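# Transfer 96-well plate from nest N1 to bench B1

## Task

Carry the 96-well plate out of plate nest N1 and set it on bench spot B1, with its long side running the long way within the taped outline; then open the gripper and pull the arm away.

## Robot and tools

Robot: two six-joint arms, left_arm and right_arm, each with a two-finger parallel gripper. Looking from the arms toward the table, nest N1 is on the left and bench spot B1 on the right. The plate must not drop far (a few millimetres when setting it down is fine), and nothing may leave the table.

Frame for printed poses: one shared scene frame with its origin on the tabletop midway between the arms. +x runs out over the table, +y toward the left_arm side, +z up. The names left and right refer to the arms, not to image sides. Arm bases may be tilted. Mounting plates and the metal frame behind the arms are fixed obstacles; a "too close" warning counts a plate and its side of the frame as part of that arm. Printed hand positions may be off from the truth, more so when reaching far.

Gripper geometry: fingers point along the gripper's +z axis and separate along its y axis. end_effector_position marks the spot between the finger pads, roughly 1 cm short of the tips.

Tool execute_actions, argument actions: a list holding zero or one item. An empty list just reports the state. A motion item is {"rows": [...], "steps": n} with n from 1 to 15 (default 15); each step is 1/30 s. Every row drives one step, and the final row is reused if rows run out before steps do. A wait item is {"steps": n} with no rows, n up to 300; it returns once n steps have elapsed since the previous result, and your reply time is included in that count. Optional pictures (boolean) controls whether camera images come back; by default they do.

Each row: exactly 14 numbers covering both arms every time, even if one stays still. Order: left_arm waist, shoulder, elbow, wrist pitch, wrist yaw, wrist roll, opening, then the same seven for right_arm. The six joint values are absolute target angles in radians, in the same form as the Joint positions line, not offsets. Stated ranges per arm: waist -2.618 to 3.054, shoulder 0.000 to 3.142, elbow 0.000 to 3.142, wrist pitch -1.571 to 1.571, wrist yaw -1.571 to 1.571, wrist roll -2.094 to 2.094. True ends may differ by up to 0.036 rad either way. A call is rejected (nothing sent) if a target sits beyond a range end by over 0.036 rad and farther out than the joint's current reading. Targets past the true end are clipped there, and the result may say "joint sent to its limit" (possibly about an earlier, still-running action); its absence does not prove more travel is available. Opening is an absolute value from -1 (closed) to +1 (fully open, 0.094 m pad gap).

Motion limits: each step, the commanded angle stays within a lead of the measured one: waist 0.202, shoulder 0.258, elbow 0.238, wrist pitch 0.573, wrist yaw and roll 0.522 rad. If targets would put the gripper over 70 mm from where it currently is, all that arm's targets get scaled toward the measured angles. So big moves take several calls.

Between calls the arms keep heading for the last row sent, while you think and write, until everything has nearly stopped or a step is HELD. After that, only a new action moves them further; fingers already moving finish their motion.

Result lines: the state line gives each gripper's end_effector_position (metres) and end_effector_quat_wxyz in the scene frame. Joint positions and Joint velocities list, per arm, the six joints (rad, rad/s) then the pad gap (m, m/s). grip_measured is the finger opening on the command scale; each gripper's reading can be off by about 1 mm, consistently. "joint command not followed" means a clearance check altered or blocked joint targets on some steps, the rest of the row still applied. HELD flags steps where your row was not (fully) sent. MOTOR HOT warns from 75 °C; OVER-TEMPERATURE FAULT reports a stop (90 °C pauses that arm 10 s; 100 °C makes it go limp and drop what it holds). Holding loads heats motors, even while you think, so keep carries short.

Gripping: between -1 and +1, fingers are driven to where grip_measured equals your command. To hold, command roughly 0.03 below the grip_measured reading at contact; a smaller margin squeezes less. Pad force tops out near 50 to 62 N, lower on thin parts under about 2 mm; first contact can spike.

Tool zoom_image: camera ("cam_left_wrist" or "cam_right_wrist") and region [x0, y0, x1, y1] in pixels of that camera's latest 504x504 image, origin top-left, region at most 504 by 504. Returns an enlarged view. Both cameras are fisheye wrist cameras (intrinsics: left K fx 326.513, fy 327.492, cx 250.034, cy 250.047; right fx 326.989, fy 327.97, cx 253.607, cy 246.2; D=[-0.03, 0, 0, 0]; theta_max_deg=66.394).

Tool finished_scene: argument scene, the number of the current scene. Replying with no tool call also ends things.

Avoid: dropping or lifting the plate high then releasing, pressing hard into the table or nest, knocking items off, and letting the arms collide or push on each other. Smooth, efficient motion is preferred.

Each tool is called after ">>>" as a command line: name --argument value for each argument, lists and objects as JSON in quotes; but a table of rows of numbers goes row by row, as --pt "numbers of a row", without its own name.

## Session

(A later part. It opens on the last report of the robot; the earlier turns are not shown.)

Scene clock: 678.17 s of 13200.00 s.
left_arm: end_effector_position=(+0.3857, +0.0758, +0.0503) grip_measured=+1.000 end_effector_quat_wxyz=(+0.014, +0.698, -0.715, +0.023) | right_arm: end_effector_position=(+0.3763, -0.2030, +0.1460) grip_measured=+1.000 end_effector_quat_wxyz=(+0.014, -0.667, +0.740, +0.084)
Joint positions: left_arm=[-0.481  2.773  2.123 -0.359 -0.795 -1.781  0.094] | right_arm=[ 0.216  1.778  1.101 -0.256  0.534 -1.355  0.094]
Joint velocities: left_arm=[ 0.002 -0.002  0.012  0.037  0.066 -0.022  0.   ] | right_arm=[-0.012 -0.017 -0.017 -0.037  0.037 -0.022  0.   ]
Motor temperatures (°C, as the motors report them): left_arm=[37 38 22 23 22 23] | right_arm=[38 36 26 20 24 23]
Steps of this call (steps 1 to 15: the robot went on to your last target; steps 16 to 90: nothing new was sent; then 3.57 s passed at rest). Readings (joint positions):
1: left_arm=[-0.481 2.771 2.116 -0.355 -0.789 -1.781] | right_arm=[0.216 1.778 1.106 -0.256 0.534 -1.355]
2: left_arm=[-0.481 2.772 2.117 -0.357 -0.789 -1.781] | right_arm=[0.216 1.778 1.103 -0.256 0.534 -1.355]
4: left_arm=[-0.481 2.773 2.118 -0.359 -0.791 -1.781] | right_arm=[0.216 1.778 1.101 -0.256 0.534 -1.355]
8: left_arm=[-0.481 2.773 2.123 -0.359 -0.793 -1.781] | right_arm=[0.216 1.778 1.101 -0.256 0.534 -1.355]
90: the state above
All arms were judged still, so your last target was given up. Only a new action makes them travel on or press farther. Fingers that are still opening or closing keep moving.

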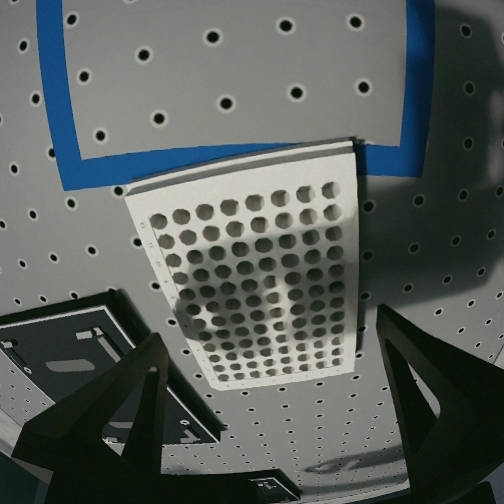

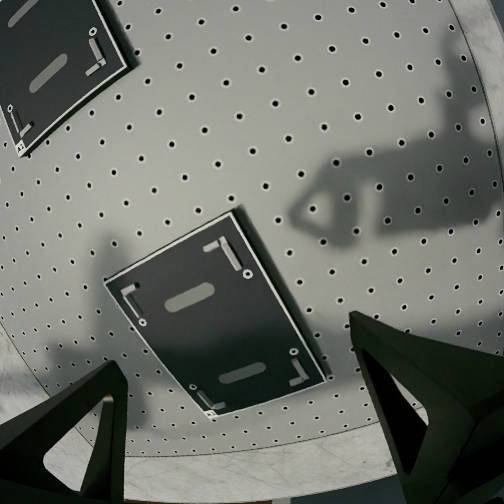

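>>> execute_actions --actions '[{"rows":[ [-0.502,2.774,2.1445,-0.378,-0.812,-1.785,1,0.22,1.757,1.08,-0.261,0.5253,-1.3491,1], [-0.496,2.774,2.1445,-0.378,-0.812,-1.785,1,0.22,1.757,1.08,-0.261,0.5253,-1.3491,1], [-0.491,2.774,2.1445,-0.378,-0.812,-1.785,1,0.22,1.757,1.08,-0.261,0.5253,-1.3491,1], [-0.4895,2.774,2.1445,-0.378,-0.812,-1.785,1,0.22,1.757,1.08,-0.261,0.5253,-1.3491,1], [-0.4880,2.774,2.1445,-0.378,-0.812,-1.785,1,0.22,1.757,1.08,-0.261,0.5253,-1.3491,1], [-0.4858,2.774,2.1445,-0.378,-0.812,-1.785,1,0.22,1.757,1.08,-0.261,0.5253,-1.3491,1], [-0.4828,2.774,2.1445,-0.378,-0.812,-1.785,1,0.22,1.757,1.08,-0.261,0.5253,-1.3491,1], [-0.4793,2.774,2.1445,-0.378,-0.812,-1.785,1,0.22,1.757,1.08,-0.261,0.5253,-1.3491,1], [-0.4754,2.774,2.1445,-0.378,-0.812,-1.785,1,0.22,1.757,1.08,-0.261,0.5253,-1.3491,1], [-0.4713,2.774,2.1445,-0.378,-0.812,-1.785,1,0.22,1.757,1.08,-0.261,0.5253,-1.3491,1], [-0.4670,2.774,2.1445,-0.378,-0.812,-1.785,1,0.22,1.757,1.08,-0.261,0.5253,-1.3491,1], [-0.4627,2.774,2.1445,-0.378,-0.812,-1.785,1,0.22,1.757,1.08,-0.261,0.5253,-1.3491,1], [-0.4586,2.774,2.1445,-0.378,-0.812,-1.785,1,0.22,1.757,1.08,-0.261,0.5253,-1.3491,1], [-0.4547,2.774,2.1445,-0.378,-0.812,-1.785,1,0.22,1.757,1.08,-0.261,0.5253,-1.3491,1], [-0.4512,2.774,2.1445,-0.378,-0.812,-1.785,1,0.22,1.757,1.08,-0.261,0.5253,-1.3491,1] ],"steps":15}]' --pictures false

>>> execute_actions --actions '[{"rows":[ [-0.4482,2.774,2.1445,-0.378,-0.812,-1.785,1,0.22,1.757,1.08,-0.261,0.5253,-1.3491,1], [-0.4460,2.774,2.1445,-0.378,-0.812,-1.785,1,0.22,1.757,1.08,-0.261,0.5253,-1.3491,1], [-0.4445,2.774,2.1445,-0.378,-0.812,-1.785,0.95,0.22,1.757,1.08,-0.261,0.5253,-1.3491,1], [-0.4440,2.774,2.1445,-0.378,-0.812,-1.785,0.91,0.22,1.757,1.08,-0.261,0.5253,-1.3491,1], [-0.4440,2.774,2.1445,-0.378,-0.812,-1.785,0.87,0.22,1.757,1.08,-0.261,0.5253,-1.3491,1], [-0.4440,2.774,2.1445,-0.378,-0.812,-1.785,0.84,0.22,1.757,1.08,-0.261,0.5253,-1.3491,1], [-0.4440,2.774,2.1445,-0.378,-0.812,-1.785,0.815,0.22,1.757,1.08,-0.261,0.5253,-1.3491,1], [-0.4460,2.774,2.1445,-0.378,-0.812,-1.785,0.795,0.22,1.757,1.08,-0.261,0.5253,-1.3491,1], [-0.4480,2.774,2.1445,-0.378,-0.812,-1.785,0.78,0.22,1.757,1.08,-0.261,0.5253,-1.3491,1], [-0.4500,2.774,2.1445,-0.378,-0.812,-1.785,0.765,0.22,1.757,1.08,-0.261,0.5253,-1.3491,1], [-0.4500,2.774,2.1445,-0.378,-0.812,-1.785,0.75,0.22,1.757,1.08,-0.261,0.5253,-1.3491,1], [-0.4500,2.774,2.1445,-0.378,-0.812,-1.785,0.735,0.22,1.757,1.08,-0.261,0.5253,-1.3491,1], [-0.4500,2.770,2.137,-0.372,-0.810,-1.7835,0.72,0.22,1.757,1.08,-0.261,0.5253,-1.3491,1], [-0.4500,2.766,2.130,-0.366,-0.807,-1.782,0.705,0.22,1.757,1.08,-0.261,0.5253,-1.3491,1], [-0.4500,2.762,2.123,-0.361,-0.805,-1.780,0.69,0.22,1.757,1.08,-0.261,0.5253,-1.3491,1] ],"steps":15}]' --pictures true

>>> execute_actions --actions '[{"rows":[ [-0.4500,2.759,2.118,-0.356,-0.802,-1.7785,0.69,0.22,1.757,1.08,-0.261,0.5253,-1.3491,1], [-0.4500,2.756,2.114,-0.351,-0.800,-1.777,0.69,0.22,1.757,1.08,-0.261,0.5253,-1.3491,1], [-0.4500,2.754,2.111,-0.3505,-0.7997,-1.7761,0.69,0.22,1.757,1.08,-0.261,0.5253,-1.3491,1], [-0.4500,2.7530,2.108,-0.3489,-0.7988,-1.7733,0.69,0.22,1.757,1.08,-0.261,0.5253,-1.3491,1], [-0.4500,2.7502,2.1069,-0.3463,-0.7973,-1.7689,0.69,0.22,1.757,1.08,-0.261,0.5253,-1.3491,1], [-0.4500,2.7457,2.1036,-0.3428,-0.7954,-1.7629,0.69,0.22,1.757,1.08,-0.261,0.5253,-1.3491,1], [-0.4499,2.7395,2.0982,-0.3384,-0.7929,-1.7555,0.69,0.22,1.757,1.08,-0.261,0.5253,-1.3491,1], [-0.4498,2.7318,2.0910,-0.3333,-0.7900,-1.7466,0.69,0.22,1.757,1.08,-0.261,0.5253,-1.3491,1], [-0.4494,2.7226,2.0820,-0.3274,-0.7867,-1.7365,0.69,0.22,1.757,1.08,-0.261,0.5253,-1.3491,1], [-0.4489,2.7122,2.0713,-0.3208,-0.7830,-1.7253,0.69,0.22,1.757,1.08,-0.261,0.5253,-1.3491,1], [-0.4480,2.7005,2.0591,-0.3136,-0.7789,-1.7129,0.69,0.22,1.757,1.08,-0.261,0.5253,-1.3491,1], [-0.4468,2.6878,2.0454,-0.3058,-0.7745,-1.6997,0.69,0.22,1.757,1.08,-0.261,0.5253,-1.3491,1], [-0.4451,2.6741,2.0305,-0.2976,-0.7699,-1.6856,0.69,0.22,1.757,1.08,-0.261,0.5253,-1.3491,1], [-0.4429,2.6595,2.0145,-0.2889,-0.7650,-1.6707,0.69,0.22,1.757,1.08,-0.261,0.5253,-1.3491,1], [-0.4401,2.6442,1.9974,-0.2799,-0.7599,-1.6552,0.69,0.22,1.757,1.08,-0.261,0.5253,-1.3491,1] ],"steps":15}]' --pictures false

>>> execute_actions --actions '[{"rows":[ [-0.4366,2.6282,1.9795,-0.2705,-0.7546,-1.6392,0.69,0.22,1.757,1.08,-0.261,0.5253,-1.3491,1], [-0.4324,2.6116,1.9607,-0.2609,-0.7492,-1.6228,0.69,0.22,1.757,1.08,-0.261,0.5253,-1.3491,1], [-0.4275,2.5947,1.9414,-0.2511,-0.7437,-1.6060,0.69,0.22,1.757,1.08,-0.261,0.5253,-1.3491,1], [-0.4218,2.5774,1.9215,-0.2412,-0.7381,-1.5891,0.69,0.22,1.757,1.08,-0.261,0.5253,-1.3491,1], [-0.4154,2.5598,1.9012,-0.2313,-0.7325,-1.5720,0.69,0.22,1.757,1.08,-0.261,0.5253,-1.3491,1], [-0.4082,2.5422,1.8807,-0.2213,-0.7269,-1.5549,0.69,0.22,1.757,1.08,-0.261,0.5253,-1.3491,1], [-0.4003,2.5246,1.8601,-0.2114,-0.7213,-1.5380,0.69,0.22,1.757,1.08,-0.261,0.5253,-1.3491,1], [-0.3916,2.5070,1.8395,-0.2016,-0.7158,-1.5212,0.69,0.22,1.757,1.08,-0.261,0.5253,-1.3491,1], [-0.3824,2.4897,1.8190,-0.1920,-0.7104,-1.5048,0.69,0.22,1.757,1.08,-0.261,0.5253,-1.3491,1], [-0.3726,2.4728,1.7987,-0.1826,-0.7051,-1.4888,0.69,0.22,1.757,1.08,-0.261,0.5253,-1.3491,1], [-0.3623,2.4562,1.7788,-0.1736,-0.7000,-1.4733,0.69,0.22,1.757,1.08,-0.261,0.5253,-1.3491,1], [-0.3517,2.4402,1.7595,-0.1649,-0.6951,-1.4584,0.69,0.22,1.757,1.08,-0.261,0.5253,-1.3491,1], [-0.3408,2.4249,1.7407,-0.1567,-0.6905,-1.4443,0.69,0.22,1.757,1.08,-0.261,0.5253,-1.3491,1], [-0.3299,2.4103,1.7228,-0.1489,-0.6861,-1.4311,0.69,0.22,1.757,1.08,-0.261,0.5253,-1.3491,1], [-0.3190,2.3966,1.7057,-0.1417,-0.6820,-1.4187,0.69,0.22,1.757,1.08,-0.261,0.5253,-1.3491,1] ],"steps":15}]' --pictures false

>>> execute_actions --actions '[{"rows":[ [-0.3083,2.3839,1.6897,-0.1351,-0.6783,-1.4075,0.69,0.22,1.757,1.08,-0.261,0.5253,-1.3491,1], [-0.2981,2.3722,1.6748,-0.1292,-0.6750,-1.3974,0.69,0.22,1.757,1.08,-0.261,0.5253,-1.3491,1], [-0.2884,2.3618,1.6611,-0.1241,-0.6721,-1.3885,0.69,0.22,1.757,1.08,-0.261,0.5253,-1.3491,1], [-0.2794,2.3526,1.6489,-0.1197,-0.6696,-1.3811,0.69,0.22,1.757,1.08,-0.261,0.5253,-1.3491,1], [-0.2714,2.3449,1.6382,-0.1162,-0.6677,-1.3751,0.69,0.22,1.757,1.08,-0.261,0.5253,-1.3491,1], [-0.2644,2.3387,1.6292,-0.1136,-0.6662,-1.3707,0.69,0.22,1.757,1.08,-0.261,0.5253,-1.3491,1], [-0.2588,2.3342,1.6220,-0.1120,-0.6653,-1.3679,0.69,0.22,1.757,1.08,-0.261,0.5253,-1.3491,1], [-0.2545,2.3314,1.6166,-0.1115,-0.6650,-1.3670,0.69,0.22,1.757,1.08,-0.261,0.5253,-1.3491,1], [-0.2519,2.3304,1.6133,-0.1115,-0.6650,-1.3670,0.69,0.22,1.757,1.08,-0.261,0.5253,-1.3491,1], [-0.2510,2.3304,1.6122,-0.1115,-0.6650,-1.3670,0.69,0.22,1.757,1.08,-0.261,0.5253,-1.3491,1] ],"steps":10}]' --pictures false

Scene clock: 798.67 s of 13200.00 s.
left_arm: end_effector_position=(+0.3857, +0.0911, +0.0371) grip_measured=+1.000 end_effector_quat_wxyz=(+0.012, +0.705, -0.709, +0.010) | right_arm: end_effector_position=(+0.3763, -0.2030, +0.1460) grip_measured=+1.000 end_effector_quat_wxyz=(+0.014, -0.667, +0.740, +0.084)
Joint positions: left_arm=[-0.448  2.773  2.123 -0.359 -0.795 -1.781  0.094] | right_arm=[ 0.216  1.778  1.101 -0.256  0.534 -1.355  0.094]
Joint velocities: left_arm=[ 0.159 -0.007  0.002  0.007 -0.022 -0.081  0.   ] | right_arm=[-0.012 -0.007 -0.022 -0.007 -0.051 -0.037  0.   ]
Motor temperatures (°C, as the motors report them): left_arm=[44 37 23 23 22 23] | right_arm=[33 38 25 20 24 23]
Steps of this call (steps 1 to 90: nothing new was sent; then 117.00 s passed at rest; steps 91 to 105: all 15 steps of this action). Readings (joint positions):
91: left_arm=[-0.481 2.773 2.123 -0.359 -0.795 -1.781] | right_arm=[0.216 1.778 1.101 -0.256 0.534 -1.355]
92: left_arm=[-0.481 2.773 2.123 -0.359 -0.795 -1.781] | right_arm=[0.216 1.778 1.101 -0.256 0.534 -1.355]
94: left_arm=[-0.481 2.773 2.123 -0.359 -0.795 -1.781] | right_arm=[0.216 1.778 1.101 -0.256 0.534 -1.355]
98: left_arm=[-0.477 2.773 2.123 -0.359 -0.795 -1.781] | right_arm=[0.216 1.778 1.101 -0.256 0.534 -1.355]
105: the state above

Scene clock: 799.17 s of 13200.00 s.
left_arm: end_effector_position=(+0.3855, +0.1020, +0.0282) grip_measured=+0.762 end_effector_quat_wxyz=(+0.011, +0.710, -0.704, +0.000) | right_arm: end_effector_position=(+0.3763, -0.2030, +0.1460) grip_measured=+1.000 end_effector_quat_wxyz=(+0.014, -0.667, +0.740, +0.084)
Joint positions: left_arm=[-0.426  2.773  2.123 -0.359 -0.797 -1.781  0.083] | right_arm=[ 0.216  1.778  1.101 -0.256  0.534 -1.355  0.094]
Joint velocities: left_arm=[ 0.002 -0.012  0.002 -0.022 -0.051 -0.095  0.001] | right_arm=[ 0.017  0.012  0.012 -0.007  0.037 -0.007  0.   ]
Motor temperatures (°C, as the motors report them): left_arm=[44 37 23 23 22 23] | right_arm=[33 38 25 20 24 23]
Steps of this call (steps 1 to 15: all 15 steps of this action). Readings (joint positions):
1: left_arm=[-0.443 2.773 2.123 -0.359 -0.795 -1.781] | right_arm=[0.216 1.778 1.101 -0.256 0.534 -1.355]
2: left_arm=[-0.438 2.773 2.123 -0.359 -0.795 -1.781] | right_arm=[0.216 1.778 1.101 -0.256 0.534 -1.355]
4: left_arm=[-0.431 2.773 2.123 -0.359 -0.796 -1.781] | right_arm=[0.216 1.778 1.101 -0.256 0.534 -1.355]
8: left_arm=[-0.426 2.773 2.123 -0.359 -0.797 -1.781] | right_arm=[0.216 1.778 1.101 -0.256 0.534 -1.355]
15: the state above

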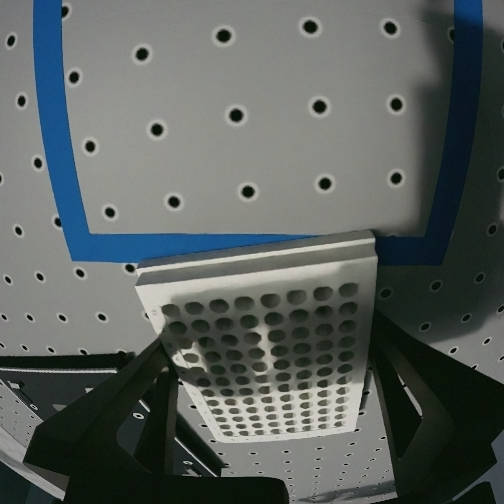

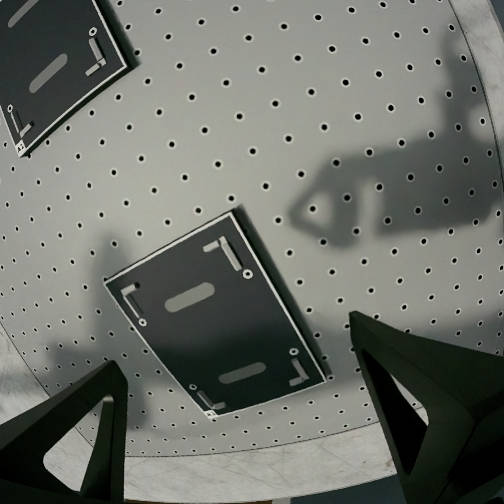

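Scene clock: 799.67 s of 13200.00 s.
left_arm: end_effector_position=(+0.3913, +0.1094, +0.0402) grip_measured=+0.762 end_effector_quat_wxyz=(+0.016, +0.690, -0.723, +0.013) | right_arm: end_effector_position=(+0.3763, -0.2030, +0.1460) grip_measured=+1.000 end_effector_quat_wxyz=(+0.014, -0.667, +0.740, +0.084)
Joint positions: left_arm=[-0.426  2.698  2.034 -0.324 -0.773 -1.71   0.083] | right_arm=[ 0.216  1.778  1.101 -0.256  0.534 -1.355  0.094]
Joint velocities: left_arm=[-0.002 -0.408 -0.437  0.139  0.051  0.271  0.001] | right_arm=[ 0.012  0.002 -0.012 -0.037 -0.051 -0.051  0.   ]
Motor temperatures (°C, as the motors report them): left_arm=[44 37 23 23 22 23] | right_arm=[33 38 25 20 24 23]
Steps of this call (steps 1 to 15: all 15 steps of this action). Readings (joint positions):
1: left_arm=[-0.426 2.773 2.123 -0.359 -0.797 -1.781] | right_arm=[0.216 1.778 1.101 -0.256 0.534 -1.355]
2: left_arm=[-0.426 2.773 2.123 -0.359 -0.797 -1.781] | right_arm=[0.216 1.778 1.101 -0.256 0.534 -1.355]
4: left_arm=[-0.426 2.773 2.123 -0.359 -0.797 -1.781] | right_arm=[0.216 1.778 1.101 -0.256 0.534 -1.355]
8: left_arm=[-0.426 2.768 2.115 -0.354 -0.793 -1.770] | right_arm=[0.216 1.778 1.101 -0.256 0.534 -1.355]
15: the state above

Scene clock: 800.17 s of 13200.00 s.
left_arm: end_effector_position=(+0.4142, +0.1870, +0.0515) grip_measured=+0.762 end_effector_quat_wxyz=(-0.009, -0.657, +0.753, -0.031) | right_arm: end_effector_position=(+0.3763, -0.2030, +0.1460) grip_measured=+1.000 end_effector_quat_wxyz=(+0.014, -0.667, +0.740, +0.084)
Joint positions: left_arm=[-0.327  2.438  1.752 -0.186 -0.701 -1.485  0.083] | right_arm=[ 0.216  1.778  1.101 -0.256  0.534 -1.355  0.094]
Joint velocities: left_arm=[ 0.33  -0.427 -0.52   0.125  0.066  0.432 -0.001] | right_arm=[ 0.007 -0.002  0.017  0.037  0.007 -0.051  0.   ]
Motor temperatures (°C, as the motors report them): left_arm=[44 37 23 23 22 23] | right_arm=[33 38 25 20 24 23]
Steps of this call (steps 1 to 15: all 15 steps of this action). Readings (joint positions):
1: left_arm=[-0.426 2.683 2.018 -0.317 -0.769 -1.698] | right_arm=[0.216 1.778 1.101 -0.256 0.534 -1.355]
2: left_arm=[-0.425 2.666 2.001 -0.309 -0.765 -1.684] | right_arm=[0.216 1.778 1.101 -0.256 0.534 -1.355]
4: left_arm=[-0.423 2.631 1.965 -0.291 -0.755 -1.656] | right_arm=[0.216 1.778 1.101 -0.256 0.534 -1.355]
8: left_arm=[-0.403 2.556 1.888 -0.252 -0.734 -1.593] | right_arm=[0.216 1.778 1.101 -0.256 0.534 -1.355]
15: the state above

Scene clock: 800.50 s of 13200.00 s.
left_arm: end_effector_position=(+0.4041, +0.2388, +0.0371) grip_measured=+0.762 end_effector_quat_wxyz=(-0.008, -0.647, +0.763, -0.010) | right_arm: end_effector_position=(+0.3763, -0.2030, +0.1460) grip_measured=+1.000 end_effector_quat_wxyz=(+0.014, -0.667, +0.740, +0.084)
Joint positions: left_arm=[-0.238  2.351  1.635 -0.134 -0.675 -1.39   0.083] | right_arm=[ 0.216  1.778  1.101 -0.256  0.534 -1.355  0.094]
Joint velocities: left_arm=[ 0.095 -0.037 -0.095  0.081  0.066  0.066 -0.001] | right_arm=[ 0.012 -0.032  0.002  0.007 -0.022 -0.11   0.   ]
Motor temperatures (°C, as the motors report them): left_arm=[44 37 23 23 22 23] | right_arm=[33 38 25 20 24 23]
Steps of this call (steps 1 to 10: all 10 steps of this action). Readings (joint positions):
1: left_arm=[-0.315 2.424 1.734 -0.178 -0.697 -1.470] | right_arm=[0.216 1.778 1.101 -0.256 0.534 -1.355]
2: left_arm=[-0.303 2.411 1.718 -0.170 -0.693 -1.457] | right_arm=[0.216 1.778 1.101 -0.256 0.534 -1.355]
4: left_arm=[-0.281 2.388 1.688 -0.157 -0.687 -1.434] | right_arm=[0.216 1.778 1.101 -0.256 0.534 -1.355]
8: left_arm=[-0.247 2.357 1.645 -0.139 -0.677 -1.399] | right_arm=[0.216 1.778 1.101 -0.256 0.534 -1.355]
10: the state above

>>> execute_actions --actions '[]'

Scene clock: 804.67 s of 13200.00 s.
left_arm: end_effector_position=(+0.4029, +0.2383, +0.0358) grip_measured=+0.762 end_effector_quat_wxyz=(-0.010, -0.641, +0.767, -0.013) | right_arm: end_effector_position=(+0.3763, -0.2030, +0.1460) grip_measured=+1.000 end_effector_quat_wxyz=(+0.014, -0.667, +0.740, +0.084)
Joint positions: left_arm=[-0.234  2.35   1.628 -0.125 -0.665 -1.373  0.083] | right_arm=[ 0.216  1.778  1.101 -0.256  0.534 -1.355  0.094]
Joint velocities: left_arm=[-0.007  0.002 -0.007 -0.022  0.095 -0.037 -0.   ] | right_arm=[-0.012  0.002 -0.002 -0.037  0.007 -0.022  0.   ]
Motor temperatures (°C, as the motors report them): left_arm=[43 38 23 23 22 23] | right_arm=[33 38 25 20 24 23]
Steps of this call (steps 1 to 30: the robot went on to your last target; steps 31 to 90: nothing new was sent; then 1.17 s passed at rest). Readings (joint positions):
1: left_arm=[-0.235 2.350 1.632 -0.132 -0.675 -1.386] | right_arm=[0.216 1.778 1.101 -0.256 0.534 -1.355]
2: left_arm=[-0.234 2.350 1.631 -0.131 -0.674 -1.384] | right_arm=[0.216 1.778 1.101 -0.256 0.534 -1.355]
4: left_arm=[-0.234 2.350 1.629 -0.130 -0.671 -1.380] | right_arm=[0.216 1.778 1.101 -0.256 0.534 -1.355]
8: left_arm=[-0.234 2.350 1.628 -0.128 -0.667 -1.375] | right_arm=[0.216 1.778 1.101 -0.256 0.534 -1.355]
90: the state above
All arms were judged still, so your last target was given up. Only a new action makes them travel on or press farther. Fingers that are still opening or closing keep moving.

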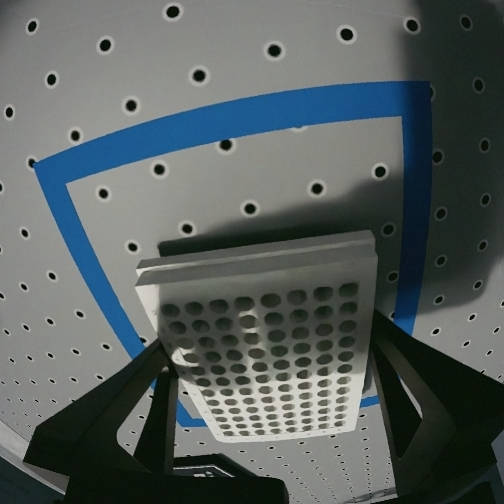

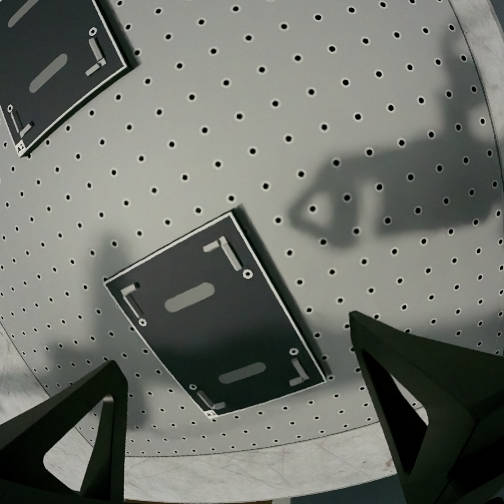

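>>> zoom_image --camera "cam_left_wrist" --region '[150, 290, 200, 340]'

>>> zoom_image --camera "cam_left_wrist" --region '[325, 265, 375, 315]'

>>> zoom_image --camera "cam_left_wrist" --region '[205, 400, 255, 450]'

>>> zoom_image --camera "cam_left_wrist" --region '[315, 390, 365, 440]'

>>> zoom_image --camera "cam_left_wrist" --region '[0, 160, 200, 400]'

>>> zoom_image --camera "cam_left_wrist" --region '[340, 140, 504, 380]'

Region (150, 290, 200, 340) of cam_left_wrist's 504x504 image, scaled by 10.080, with more detail than that image has.

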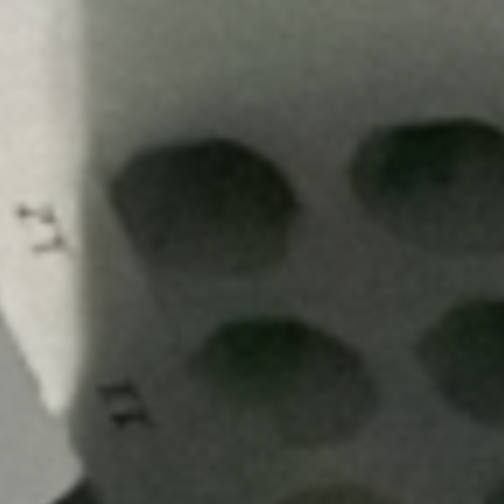

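Region (325, 265, 375, 315) of cam_left_wrist's 504x504 image, scaled by 10.080, with more detail than that image has.

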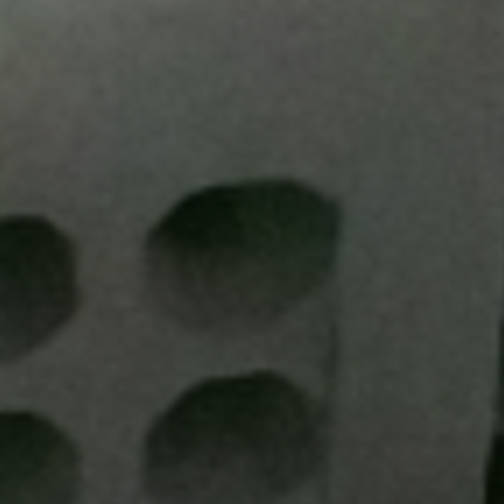

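Region (205, 400, 255, 450) of cam_left_wrist's 504x504 image, scaled by 10.080, with more detail than that image has.

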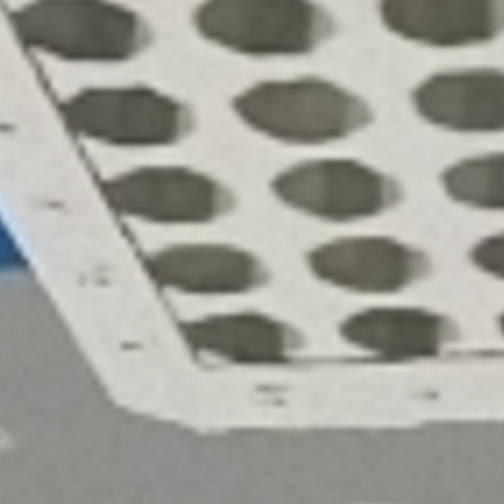

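Region (315, 390, 365, 440) of cam_left_wrist's 504x504 image, scaled by 10.080, with more detail than that image has.

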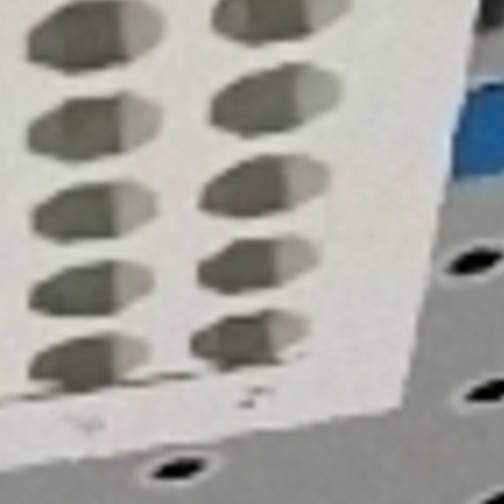

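Region (0, 160, 200, 400) of cam_left_wrist's 504x504 image, scaled by 2.100, with more detail than that image has.

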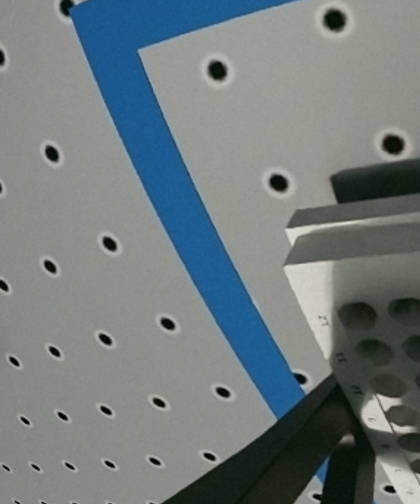

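Region (340, 140, 504, 380) of cam_left_wrist's 504x504 image, scaled by 2.100, with more detail than that image has; it fills the left 344 columns of this view, and the rest is white.

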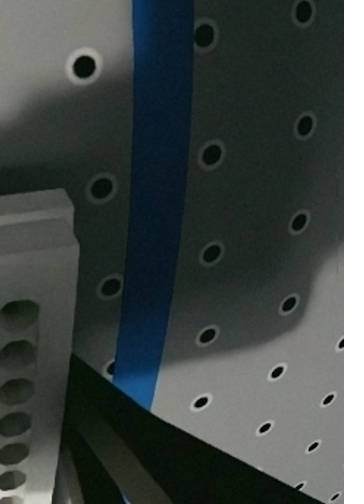

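>>> zoom_image --camera "cam_left_wrist" --region '[92, 333, 120, 361]'

>>> zoom_image --camera "cam_left_wrist" --region '[424, 286, 452, 314]'

>>> zoom_image --camera "cam_left_wrist" --region '[10, 219, 38, 247]'

>>> zoom_image --camera "cam_left_wrist" --region '[423, 143, 451, 171]'

Region (92, 333, 120, 361) of cam_left_wrist's 504x504 image, scaled by 18.000, with more detail than that image has.

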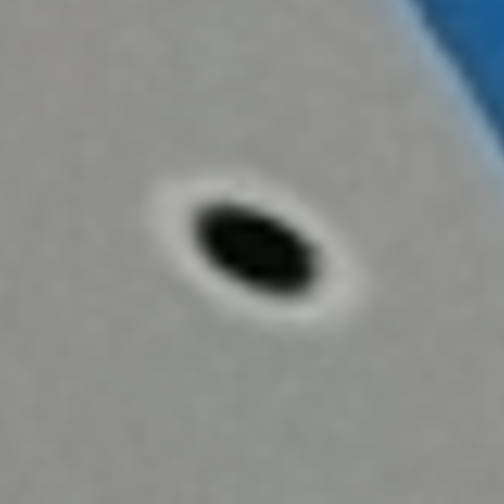

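Region (424, 286, 452, 314) of cam_left_wrist's 504x504 image, scaled by 18.000, with more detail than that image has.

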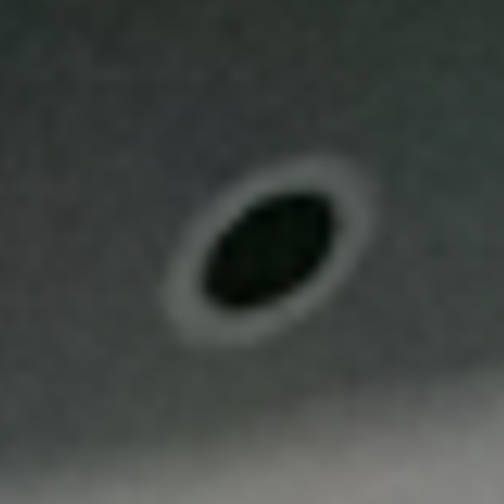

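Region (10, 219, 38, 247) of cam_left_wrist's 504x504 image, scaled by 18.000, with more detail than that image has.

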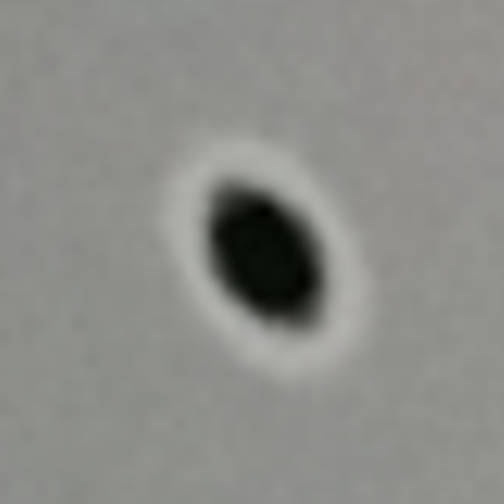

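Region (423, 143, 451, 171) of cam_left_wrist's 504x504 image, scaled by 18.000, with more detail than that image has.

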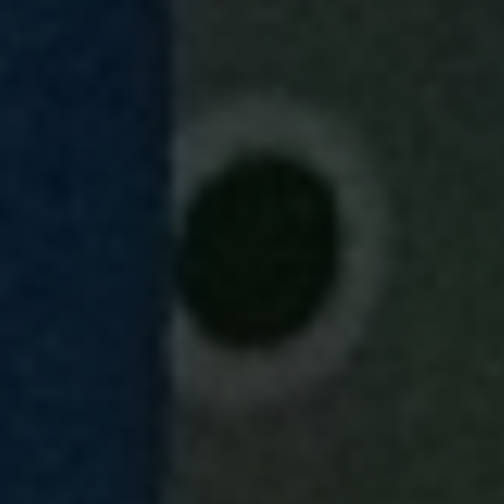

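>>> execute_actions --actions '[{"rows":[ [-0.247,2.3304,1.6122,-0.1115,-0.664,-1.367,0.69,0.22,1.757,1.08,-0.261,0.5253,-1.3491,1], [-0.244,2.3304,1.6122,-0.1115,-0.6625,-1.367,0.69,0.22,1.757,1.08,-0.261,0.5253,-1.3491,1], [-0.2427,2.3304,1.6122,-0.1115,-0.661,-1.367,0.69,0.22,1.757,1.08,-0.261,0.5253,-1.3491,1], [-0.2419,2.3304,1.6122,-0.1115,-0.659,-1.367,0.69,0.22,1.757,1.08,-0.261,0.5253,-1.3491,1], [-0.2406,2.3304,1.6122,-0.1115,-0.657,-1.367,0.69,0.22,1.757,1.08,-0.261,0.5253,-1.3491,1], [-0.2389,2.3304,1.6122,-0.1115,-0.655,-1.367,0.69,0.22,1.757,1.08,-0.261,0.5253,-1.3491,1], [-0.2370,2.3304,1.6122,-0.1115,-0.6535,-1.367,0.69,0.22,1.757,1.08,-0.261,0.5253,-1.3491,1], [-0.2348,2.3304,1.6122,-0.1115,-0.652,-1.367,0.69,0.22,1.757,1.08,-0.261,0.5253,-1.3491,1], [-0.2324,2.3304,1.6122,-0.1115,-0.651,-1.367,0.69,0.22,1.757,1.08,-0.261,0.5253,-1.3491,1], [-0.2300,2.3304,1.6122,-0.1115,-0.651,-1.367,0.69,0.22,1.757,1.08,-0.261,0.5253,-1.3491,1], [-0.2276,2.3304,1.6122,-0.1115,-0.651,-1.367,0.69,0.22,1.757,1.08,-0.261,0.5253,-1.3491,1], [-0.2252,2.3304,1.6122,-0.1115,-0.651,-1.367,0.69,0.22,1.757,1.08,-0.261,0.5253,-1.3491,1], [-0.2230,2.3304,1.6122,-0.1115,-0.651,-1.367,0.69,0.22,1.757,1.08,-0.261,0.5253,-1.3491,1], [-0.2210,2.3304,1.6122,-0.1115,-0.651,-1.367,0.69,0.22,1.757,1.08,-0.261,0.5253,-1.3491,1], [-0.2192,2.3304,1.6122,-0.1115,-0.651,-1.367,0.69,0.22,1.757,1.08,-0.261,0.5253,-1.3491,1] ],"steps":15}]' --pictures false

>>> execute_actions --actions '[{"rows":[ [-0.2177,2.3304,1.6122,-0.1115,-0.651,-1.367,0.69,0.22,1.757,1.08,-0.261,0.5253,-1.3491,1], [-0.2166,2.3304,1.6122,-0.1115,-0.651,-1.367,0.69,0.22,1.757,1.08,-0.261,0.5253,-1.3491,1], [-0.2158,2.3304,1.6122,-0.1115,-0.651,-1.367,0.69,0.22,1.757,1.08,-0.261,0.5253,-1.3491,1], [-0.2155,2.3304,1.6122,-0.1115,-0.651,-1.367,0.69,0.22,1.757,1.08,-0.261,0.5253,-1.3491,1], [-0.2155,2.3304,1.6122,-0.1115,-0.651,-1.367,0.69,0.22,1.757,1.08,-0.261,0.5253,-1.3491,1], [-0.2155,2.3304,1.6122,-0.1115,-0.651,-1.367,0.69,0.22,1.757,1.08,-0.261,0.5253,-1.3491,1], [-0.2155,2.3304,1.6122,-0.1115,-0.651,-1.367,0.69,0.22,1.757,1.08,-0.261,0.5253,-1.3491,1], [-0.219,2.3304,1.6122,-0.1115,-0.651,-1.367,0.71,0.22,1.757,1.08,-0.261,0.5253,-1.3491,1], [-0.222,2.3304,1.6122,-0.1115,-0.651,-1.367,0.73,0.22,1.757,1.08,-0.261,0.5253,-1.3491,1], [-0.222,2.3304,1.6122,-0.1115,-0.651,-1.367,0.745,0.22,1.757,1.08,-0.261,0.5253,-1.3491,1], [-0.222,2.3304,1.6122,-0.1115,-0.651,-1.367,0.76,0.22,1.757,1.08,-0.261,0.5253,-1.3491,1], [-0.222,2.3304,1.6122,-0.1115,-0.651,-1.367,0.77,0.22,1.757,1.08,-0.261,0.5253,-1.3491,1], [-0.222,2.3304,1.6122,-0.1115,-0.651,-1.367,0.785,0.22,1.757,1.08,-0.261,0.5253,-1.3491,1], [-0.222,2.3304,1.6122,-0.1115,-0.651,-1.367,0.81,0.22,1.757,1.08,-0.261,0.5253,-1.3491,1], [-0.222,2.3304,1.6122,-0.1115,-0.651,-1.367,0.85,0.22,1.757,1.08,-0.261,0.5253,-1.3491,1] ],"steps":15}]' --pictures false

>>> execute_actions --actions '[{"rows":[ [-0.222,2.3304,1.6122,-0.1115,-0.651,-1.367,0.90,0.22,1.757,1.08,-0.261,0.5253,-1.3491,1], [-0.222,2.3304,1.6122,-0.1115,-0.651,-1.367,0.95,0.22,1.757,1.08,-0.261,0.5253,-1.3491,1], [-0.222,2.329,1.6122,-0.1115,-0.651,-1.367,1,0.22,1.757,1.08,-0.261,0.5253,-1.3491,1], [-0.222,2.3265,1.6122,-0.1115,-0.651,-1.367,1,0.22,1.757,1.08,-0.261,0.5253,-1.3491,1], [-0.222,2.3221,1.6109,-0.1115,-0.651,-1.367,1,0.22,1.757,1.08,-0.261,0.5253,-1.3491,1], [-0.222,2.3150,1.6069,-0.1115,-0.651,-1.367,1,0.22,1.757,1.08,-0.261,0.5253,-1.3491,1], [-0.222,2.3054,1.6005,-0.1115,-0.651,-1.367,1,0.22,1.757,1.08,-0.261,0.5253,-1.3491,1], [-0.222,2.2933,1.5918,-0.1115,-0.651,-1.367,1,0.22,1.757,1.08,-0.261,0.5253,-1.3491,1], [-0.222,2.2791,1.5810,-0.1115,-0.651,-1.367,1,0.22,1.757,1.08,-0.261,0.5253,-1.3491,1], [-0.222,2.2628,1.5682,-0.1115,-0.651,-1.367,1,0.22,1.757,1.08,-0.261,0.5253,-1.3491,1], [-0.222,2.2447,1.5536,-0.1115,-0.651,-1.367,1,0.22,1.757,1.08,-0.261,0.5253,-1.3491,1], [-0.222,2.2249,1.5372,-0.1115,-0.651,-1.367,1,0.22,1.757,1.08,-0.261,0.5253,-1.3491,1], [-0.222,2.2035,1.5194,-0.1115,-0.651,-1.367,1,0.22,1.757,1.08,-0.261,0.5253,-1.3491,1], [-0.222,2.1808,1.5002,-0.1115,-0.651,-1.367,1,0.22,1.757,1.08,-0.261,0.5253,-1.3491,1], [-0.222,2.1569,1.4797,-0.1115,-0.651,-1.367,1,0.22,1.757,1.08,-0.261,0.5253,-1.3491,1] ],"steps":15}]' --pictures false

>>> execute_actions --actions '[{"rows":[ [-0.222,2.1320,1.4582,-0.1115,-0.651,-1.367,1,0.22,1.757,1.08,-0.261,0.5253,-1.3491,1], [-0.222,2.1062,1.4358,-0.1115,-0.651,-1.367,1,0.22,1.757,1.08,-0.261,0.5253,-1.3491,1], [-0.222,2.0797,1.4126,-0.1115,-0.651,-1.367,1,0.22,1.757,1.08,-0.261,0.5253,-1.3491,1], [-0.222,2.0528,1.3888,-0.1115,-0.651,-1.367,1,0.22,1.757,1.08,-0.261,0.5253,-1.3491,1], [-0.222,2.0255,1.3645,-0.1115,-0.651,-1.367,1,0.22,1.757,1.08,-0.261,0.5253,-1.3491,1], [-0.222,1.9980,1.3399,-0.1115,-0.651,-1.367,1,0.22,1.757,1.08,-0.261,0.5253,-1.3491,1], [-0.222,1.9705,1.3152,-0.1115,-0.651,-1.367,1,0.22,1.757,1.08,-0.261,0.5253,-1.3491,1], [-0.222,1.9432,1.2905,-0.1115,-0.651,-1.367,1,0.22,1.757,1.08,-0.261,0.5253,-1.3491,1], [-0.222,1.9163,1.2659,-0.1115,-0.651,-1.367,1,0.22,1.757,1.08,-0.261,0.5253,-1.3491,1], [-0.222,1.8898,1.2416,-0.1115,-0.651,-1.367,1,0.22,1.757,1.08,-0.261,0.5253,-1.3491,1], [-0.222,1.8640,1.2178,-0.1115,-0.651,-1.367,1,0.22,1.757,1.08,-0.261,0.5253,-1.3491,1], [-0.222,1.8391,1.1946,-0.1115,-0.651,-1.367,1,0.22,1.757,1.08,-0.261,0.5253,-1.3491,1], [-0.222,1.8152,1.1722,-0.1115,-0.651,-1.367,1,0.22,1.757,1.08,-0.261,0.5253,-1.3491,1], [-0.222,1.7925,1.1507,-0.1115,-0.651,-1.367,1,0.22,1.757,1.08,-0.261,0.5253,-1.3491,1], [-0.222,1.7711,1.1302,-0.1115,-0.651,-1.367,1,0.22,1.757,1.08,-0.261,0.5253,-1.3491,1] ],"steps":15}]' --pictures false

>>> execute_actions --actions '[{"rows":[ [-0.222,1.7513,1.1110,-0.1115,-0.651,-1.367,1,0.22,1.757,1.08,-0.261,0.5253,-1.3491,1], [-0.222,1.7332,1.0932,-0.1115,-0.651,-1.367,1,0.22,1.757,1.08,-0.261,0.5253,-1.3491,1], [-0.222,1.7169,1.0768,-0.1115,-0.651,-1.367,1,0.22,1.757,1.08,-0.261,0.5253,-1.3491,1], [-0.222,1.7027,1.0622,-0.1115,-0.651,-1.367,1,0.22,1.757,1.08,-0.261,0.5253,-1.3491,1], [-0.222,1.6906,1.0494,-0.1115,-0.651,-1.367,1,0.22,1.757,1.08,-0.261,0.5253,-1.3491,1], [-0.222,1.6810,1.0386,-0.1115,-0.651,-1.367,1,0.22,1.757,1.08,-0.261,0.5253,-1.3491,1], [-0.222,1.6739,1.0299,-0.1115,-0.651,-1.367,1,0.22,1.757,1.08,-0.261,0.5253,-1.3491,1], [-0.222,1.6695,1.0235,-0.1115,-0.651,-1.367,1,0.22,1.757,1.08,-0.261,0.5253,-1.3491,1], [-0.222,1.6680,1.0195,-0.1115,-0.651,-1.367,1,0.22,1.757,1.08,-0.261,0.5253,-1.3491,1], [-0.222,1.6680,1.0182,-0.1115,-0.651,-1.367,1,0.22,1.757,1.08,-0.261,0.5253,-1.3491,1] ],"steps":12}]' --pictures true

Scene clock: 925.17 s of 13200.00 s.
left_arm: end_effector_position=(+0.4013, +0.2450, +0.0301) grip_measured=+0.762 end_effector_quat_wxyz=(-0.014, -0.646, +0.764, -0.011) | right_arm: end_effector_position=(+0.3763, -0.2030, +0.1460) grip_measured=+1.000 end_effector_quat_wxyz=(+0.014, -0.667, +0.740, +0.084)
Joint positions: left_arm=[-0.216  2.35   1.628 -0.125 -0.652 -1.372  0.083] | right_arm=[ 0.216  1.778  1.101 -0.256  0.534 -1.355  0.094]
Joint velocities: left_arm=[ 0.076  0.012 -0.002  0.066 -0.037 -0.022  0.   ] | right_arm=[-0.012 -0.007 -0.017  0.051 -0.022  0.007  0.   ]
Motor temperatures (°C, as the motors report them): left_arm=[39 40 22 23 22 23] | right_arm=[32 39 24 20 24 23]
Steps of this call (steps 1 to 90: nothing new was sent; then 117.00 s passed at rest; steps 91 to 105: all 15 steps of this action). Readings (joint positions):
91: left_arm=[-0.234 2.350 1.628 -0.125 -0.665 -1.372] | right_arm=[0.216 1.778 1.101 -0.256 0.534 -1.355]
92: left_arm=[-0.234 2.350 1.628 -0.125 -0.664 -1.372] | right_arm=[0.216 1.778 1.101 -0.256 0.534 -1.355]
94: left_arm=[-0.234 2.350 1.628 -0.125 -0.663 -1.372] | right_arm=[0.216 1.778 1.101 -0.256 0.534 -1.355]
98: left_arm=[-0.233 2.350 1.628 -0.125 -0.658 -1.372] | right_arm=[0.216 1.778 1.101 -0.256 0.534 -1.355]
105: the state above

Scene clock: 925.67 s of 13200.00 s.
left_arm: end_effector_position=(+0.4002, +0.2498, +0.0270) grip_measured=+0.836 end_effector_quat_wxyz=(-0.014, -0.648, +0.762, -0.007) | right_arm: end_effector_position=(+0.3763, -0.2030, +0.1460) grip_measured=+1.000 end_effector_quat_wxyz=(+0.014, -0.667, +0.740, +0.084)
Joint positions: left_arm=[-0.205  2.35   1.628 -0.125 -0.651 -1.372  0.086] | right_arm=[ 0.216  1.778  1.101 -0.256  0.534 -1.355  0.094]
Joint velocities: left_arm=[0.002 0.007 0.007 0.11  0.037 0.037 0.024] | right_arm=[-0.017 -0.002 -0.012  0.022 -0.022  0.037  0.   ]
Motor temperatures (°C, as the motors report them): left_arm=[39 40 22 23 22 23] | right_arm=[32 39 24 20 24 23]
Steps of this call (steps 1 to 15: all 15 steps of this action). Readings (joint positions):
1: left_arm=[-0.213 2.350 1.628 -0.125 -0.652 -1.372] | right_arm=[0.216 1.778 1.101 -0.256 0.534 -1.355]
2: left_arm=[-0.210 2.350 1.628 -0.125 -0.652 -1.372] | right_arm=[0.216 1.778 1.101 -0.256 0.534 -1.355]
4: left_arm=[-0.207 2.350 1.628 -0.125 -0.652 -1.372] | right_arm=[0.216 1.778 1.101 -0.256 0.534 -1.355]
8: left_arm=[-0.205 2.350 1.628 -0.125 -0.652 -1.372] | right_arm=[0.216 1.778 1.101 -0.256 0.534 -1.355]
15: the state above

Scene clock: 926.17 s of 13200.00 s.
left_arm: end_effector_position=(+0.4059, +0.2714, +0.0546) grip_measured=+1.000 end_effector_quat_wxyz=(-0.008, -0.654, +0.757, -0.015) | right_arm: end_effector_position=(+0.3763, -0.2030, +0.1460) grip_measured=+1.000 end_effector_quat_wxyz=(+0.014, -0.667, +0.740, +0.084)
Joint positions: left_arm=[-0.205  2.223  1.523 -0.123 -0.646 -1.372  0.094] | right_arm=[ 0.216  1.778  1.101 -0.256  0.534 -1.355  0.094]
Joint velocities: left_arm=[-0.002 -0.681 -0.51  -0.022 -0.037 -0.022  0.   ] | right_arm=[-0.017  0.007 -0.017 -0.066  0.007 -0.007  0.   ]
Motor temperatures (°C, as the motors report them): left_arm=[39 40 22 23 22 23] | right_arm=[32 39 24 20 24 23]
Steps of this call (steps 1 to 15: all 15 steps of this action). Readings (joint positions):
1: left_arm=[-0.205 2.350 1.628 -0.125 -0.651 -1.372] | right_arm=[0.216 1.778 1.101 -0.256 0.534 -1.355]
2: left_arm=[-0.205 2.350 1.628 -0.125 -0.650 -1.372] | right_arm=[0.216 1.778 1.101 -0.256 0.534 -1.355]
4: left_arm=[-0.205 2.350 1.628 -0.125 -0.650 -1.372] | right_arm=[0.216 1.778 1.101 -0.256 0.534 -1.355]
8: left_arm=[-0.205 2.339 1.617 -0.125 -0.648 -1.372] | right_arm=[0.216 1.778 1.101 -0.256 0.534 -1.355]
15: the state above

Scene clock: 926.67 s of 13200.00 s.
left_arm: end_effector_position=(+0.3924, +0.3357, +0.1354) grip_measured=+1.000 end_effector_quat_wxyz=(+0.013, -0.669, +0.742, -0.032) | right_arm: end_effector_position=(+0.3763, -0.2030, +0.1460) grip_measured=+1.000 end_effector_quat_wxyz=(+0.014, -0.667, +0.740, +0.084)
Joint positions: left_arm=[-0.205  1.823  1.182 -0.113 -0.645 -1.372  0.094] | right_arm=[ 0.216  1.778  1.101 -0.256  0.534 -1.355  0.094]
Joint velocities: left_arm=[-0.002 -0.652 -0.608  0.037  0.007  0.037  0.   ] | right_arm=[ 0.007 -0.012 -0.007  0.007  0.037  0.037  0.   ]
Motor temperatures (°C, as the motors report them): left_arm=[39 40 22 23 22 23] | right_arm=[32 39 24 20 24 23]
Steps of this call (steps 1 to 15: all 15 steps of this action). Readings (joint positions):
1: left_arm=[-0.205 2.198 1.504 -0.122 -0.645 -1.372] | right_arm=[0.216 1.778 1.101 -0.256 0.534 -1.355]
2: left_arm=[-0.205 2.172 1.484 -0.121 -0.645 -1.372] | right_arm=[0.216 1.778 1.101 -0.256 0.534 -1.355]
4: left_arm=[-0.205 2.117 1.442 -0.120 -0.645 -1.372] | right_arm=[0.216 1.778 1.101 -0.256 0.534 -1.355]
8: left_arm=[-0.205 2.004 1.349 -0.116 -0.645 -1.372] | right_arm=[0.216 1.778 1.101 -0.256 0.534 -1.355]
15: the state above

Scene clock: 927.07 s of 13200.00 s.
left_arm: end_effector_position=(+0.3657, +0.3519, +0.1570) grip_measured=+1.000 end_effector_quat_wxyz=(+0.010, -0.667, +0.744, -0.030) | right_arm: end_effector_position=(+0.3763, -0.2030, +0.1460) grip_measured=+1.000 end_effector_quat_wxyz=(+0.014, -0.667, +0.740, +0.084)
Joint positions: left_arm=[-0.205  1.686  1.035 -0.113 -0.645 -1.372  0.094] | right_arm=[ 0.216  1.778  1.101 -0.256  0.534 -1.355  0.094]
Joint velocities: left_arm=[-0.012 -0.022 -0.051 -0.051  0.007 -0.095  0.   ] | right_arm=[-0.007  0.007 -0.012  0.022 -0.066 -0.007  0.   ]
Motor temperatures (°C, as the motors report them): left_arm=[39 40 22 23 22 23] | right_arm=[32 39 24 20 24 23]
Steps of this call (steps 1 to 12: all 12 steps of this action). Readings (joint positions):
1: left_arm=[-0.205 1.801 1.161 -0.113 -0.645 -1.372] | right_arm=[0.216 1.778 1.101 -0.256 0.534 -1.355]
2: left_arm=[-0.205 1.781 1.141 -0.113 -0.645 -1.372] | right_arm=[0.216 1.778 1.101 -0.256 0.534 -1.355]
4: left_arm=[-0.205 1.744 1.104 -0.113 -0.645 -1.372] | right_arm=[0.216 1.778 1.101 -0.256 0.534 -1.355]
8: left_arm=[-0.205 1.696 1.053 -0.113 -0.645 -1.372] | right_arm=[0.216 1.778 1.101 -0.256 0.534 -1.355]
12: the state above

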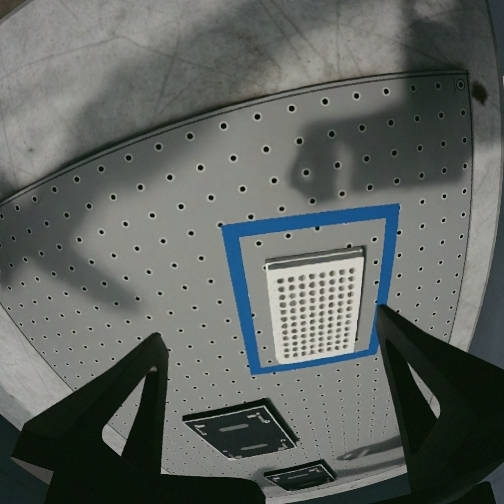

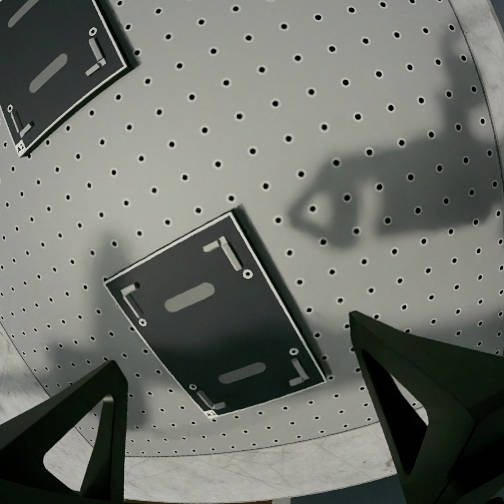

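>>> zoom_image --camera "cam_left_wrist" --region '[210, 190, 410, 390]'

Region (210, 190, 410, 390) of cam_left_wrist's 504x504 image, scaled by 2.520, with more detail than that image has.

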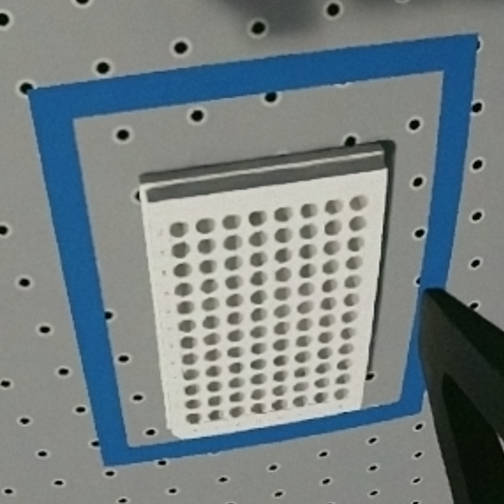

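The plate is lying lengthwise inside the taped outline, about 25 mm from the near edge and about 17 mm from the far edge. Both arms are open and clear of it.

>>> finished_scene --scene 2

The scene is finished: the task was done.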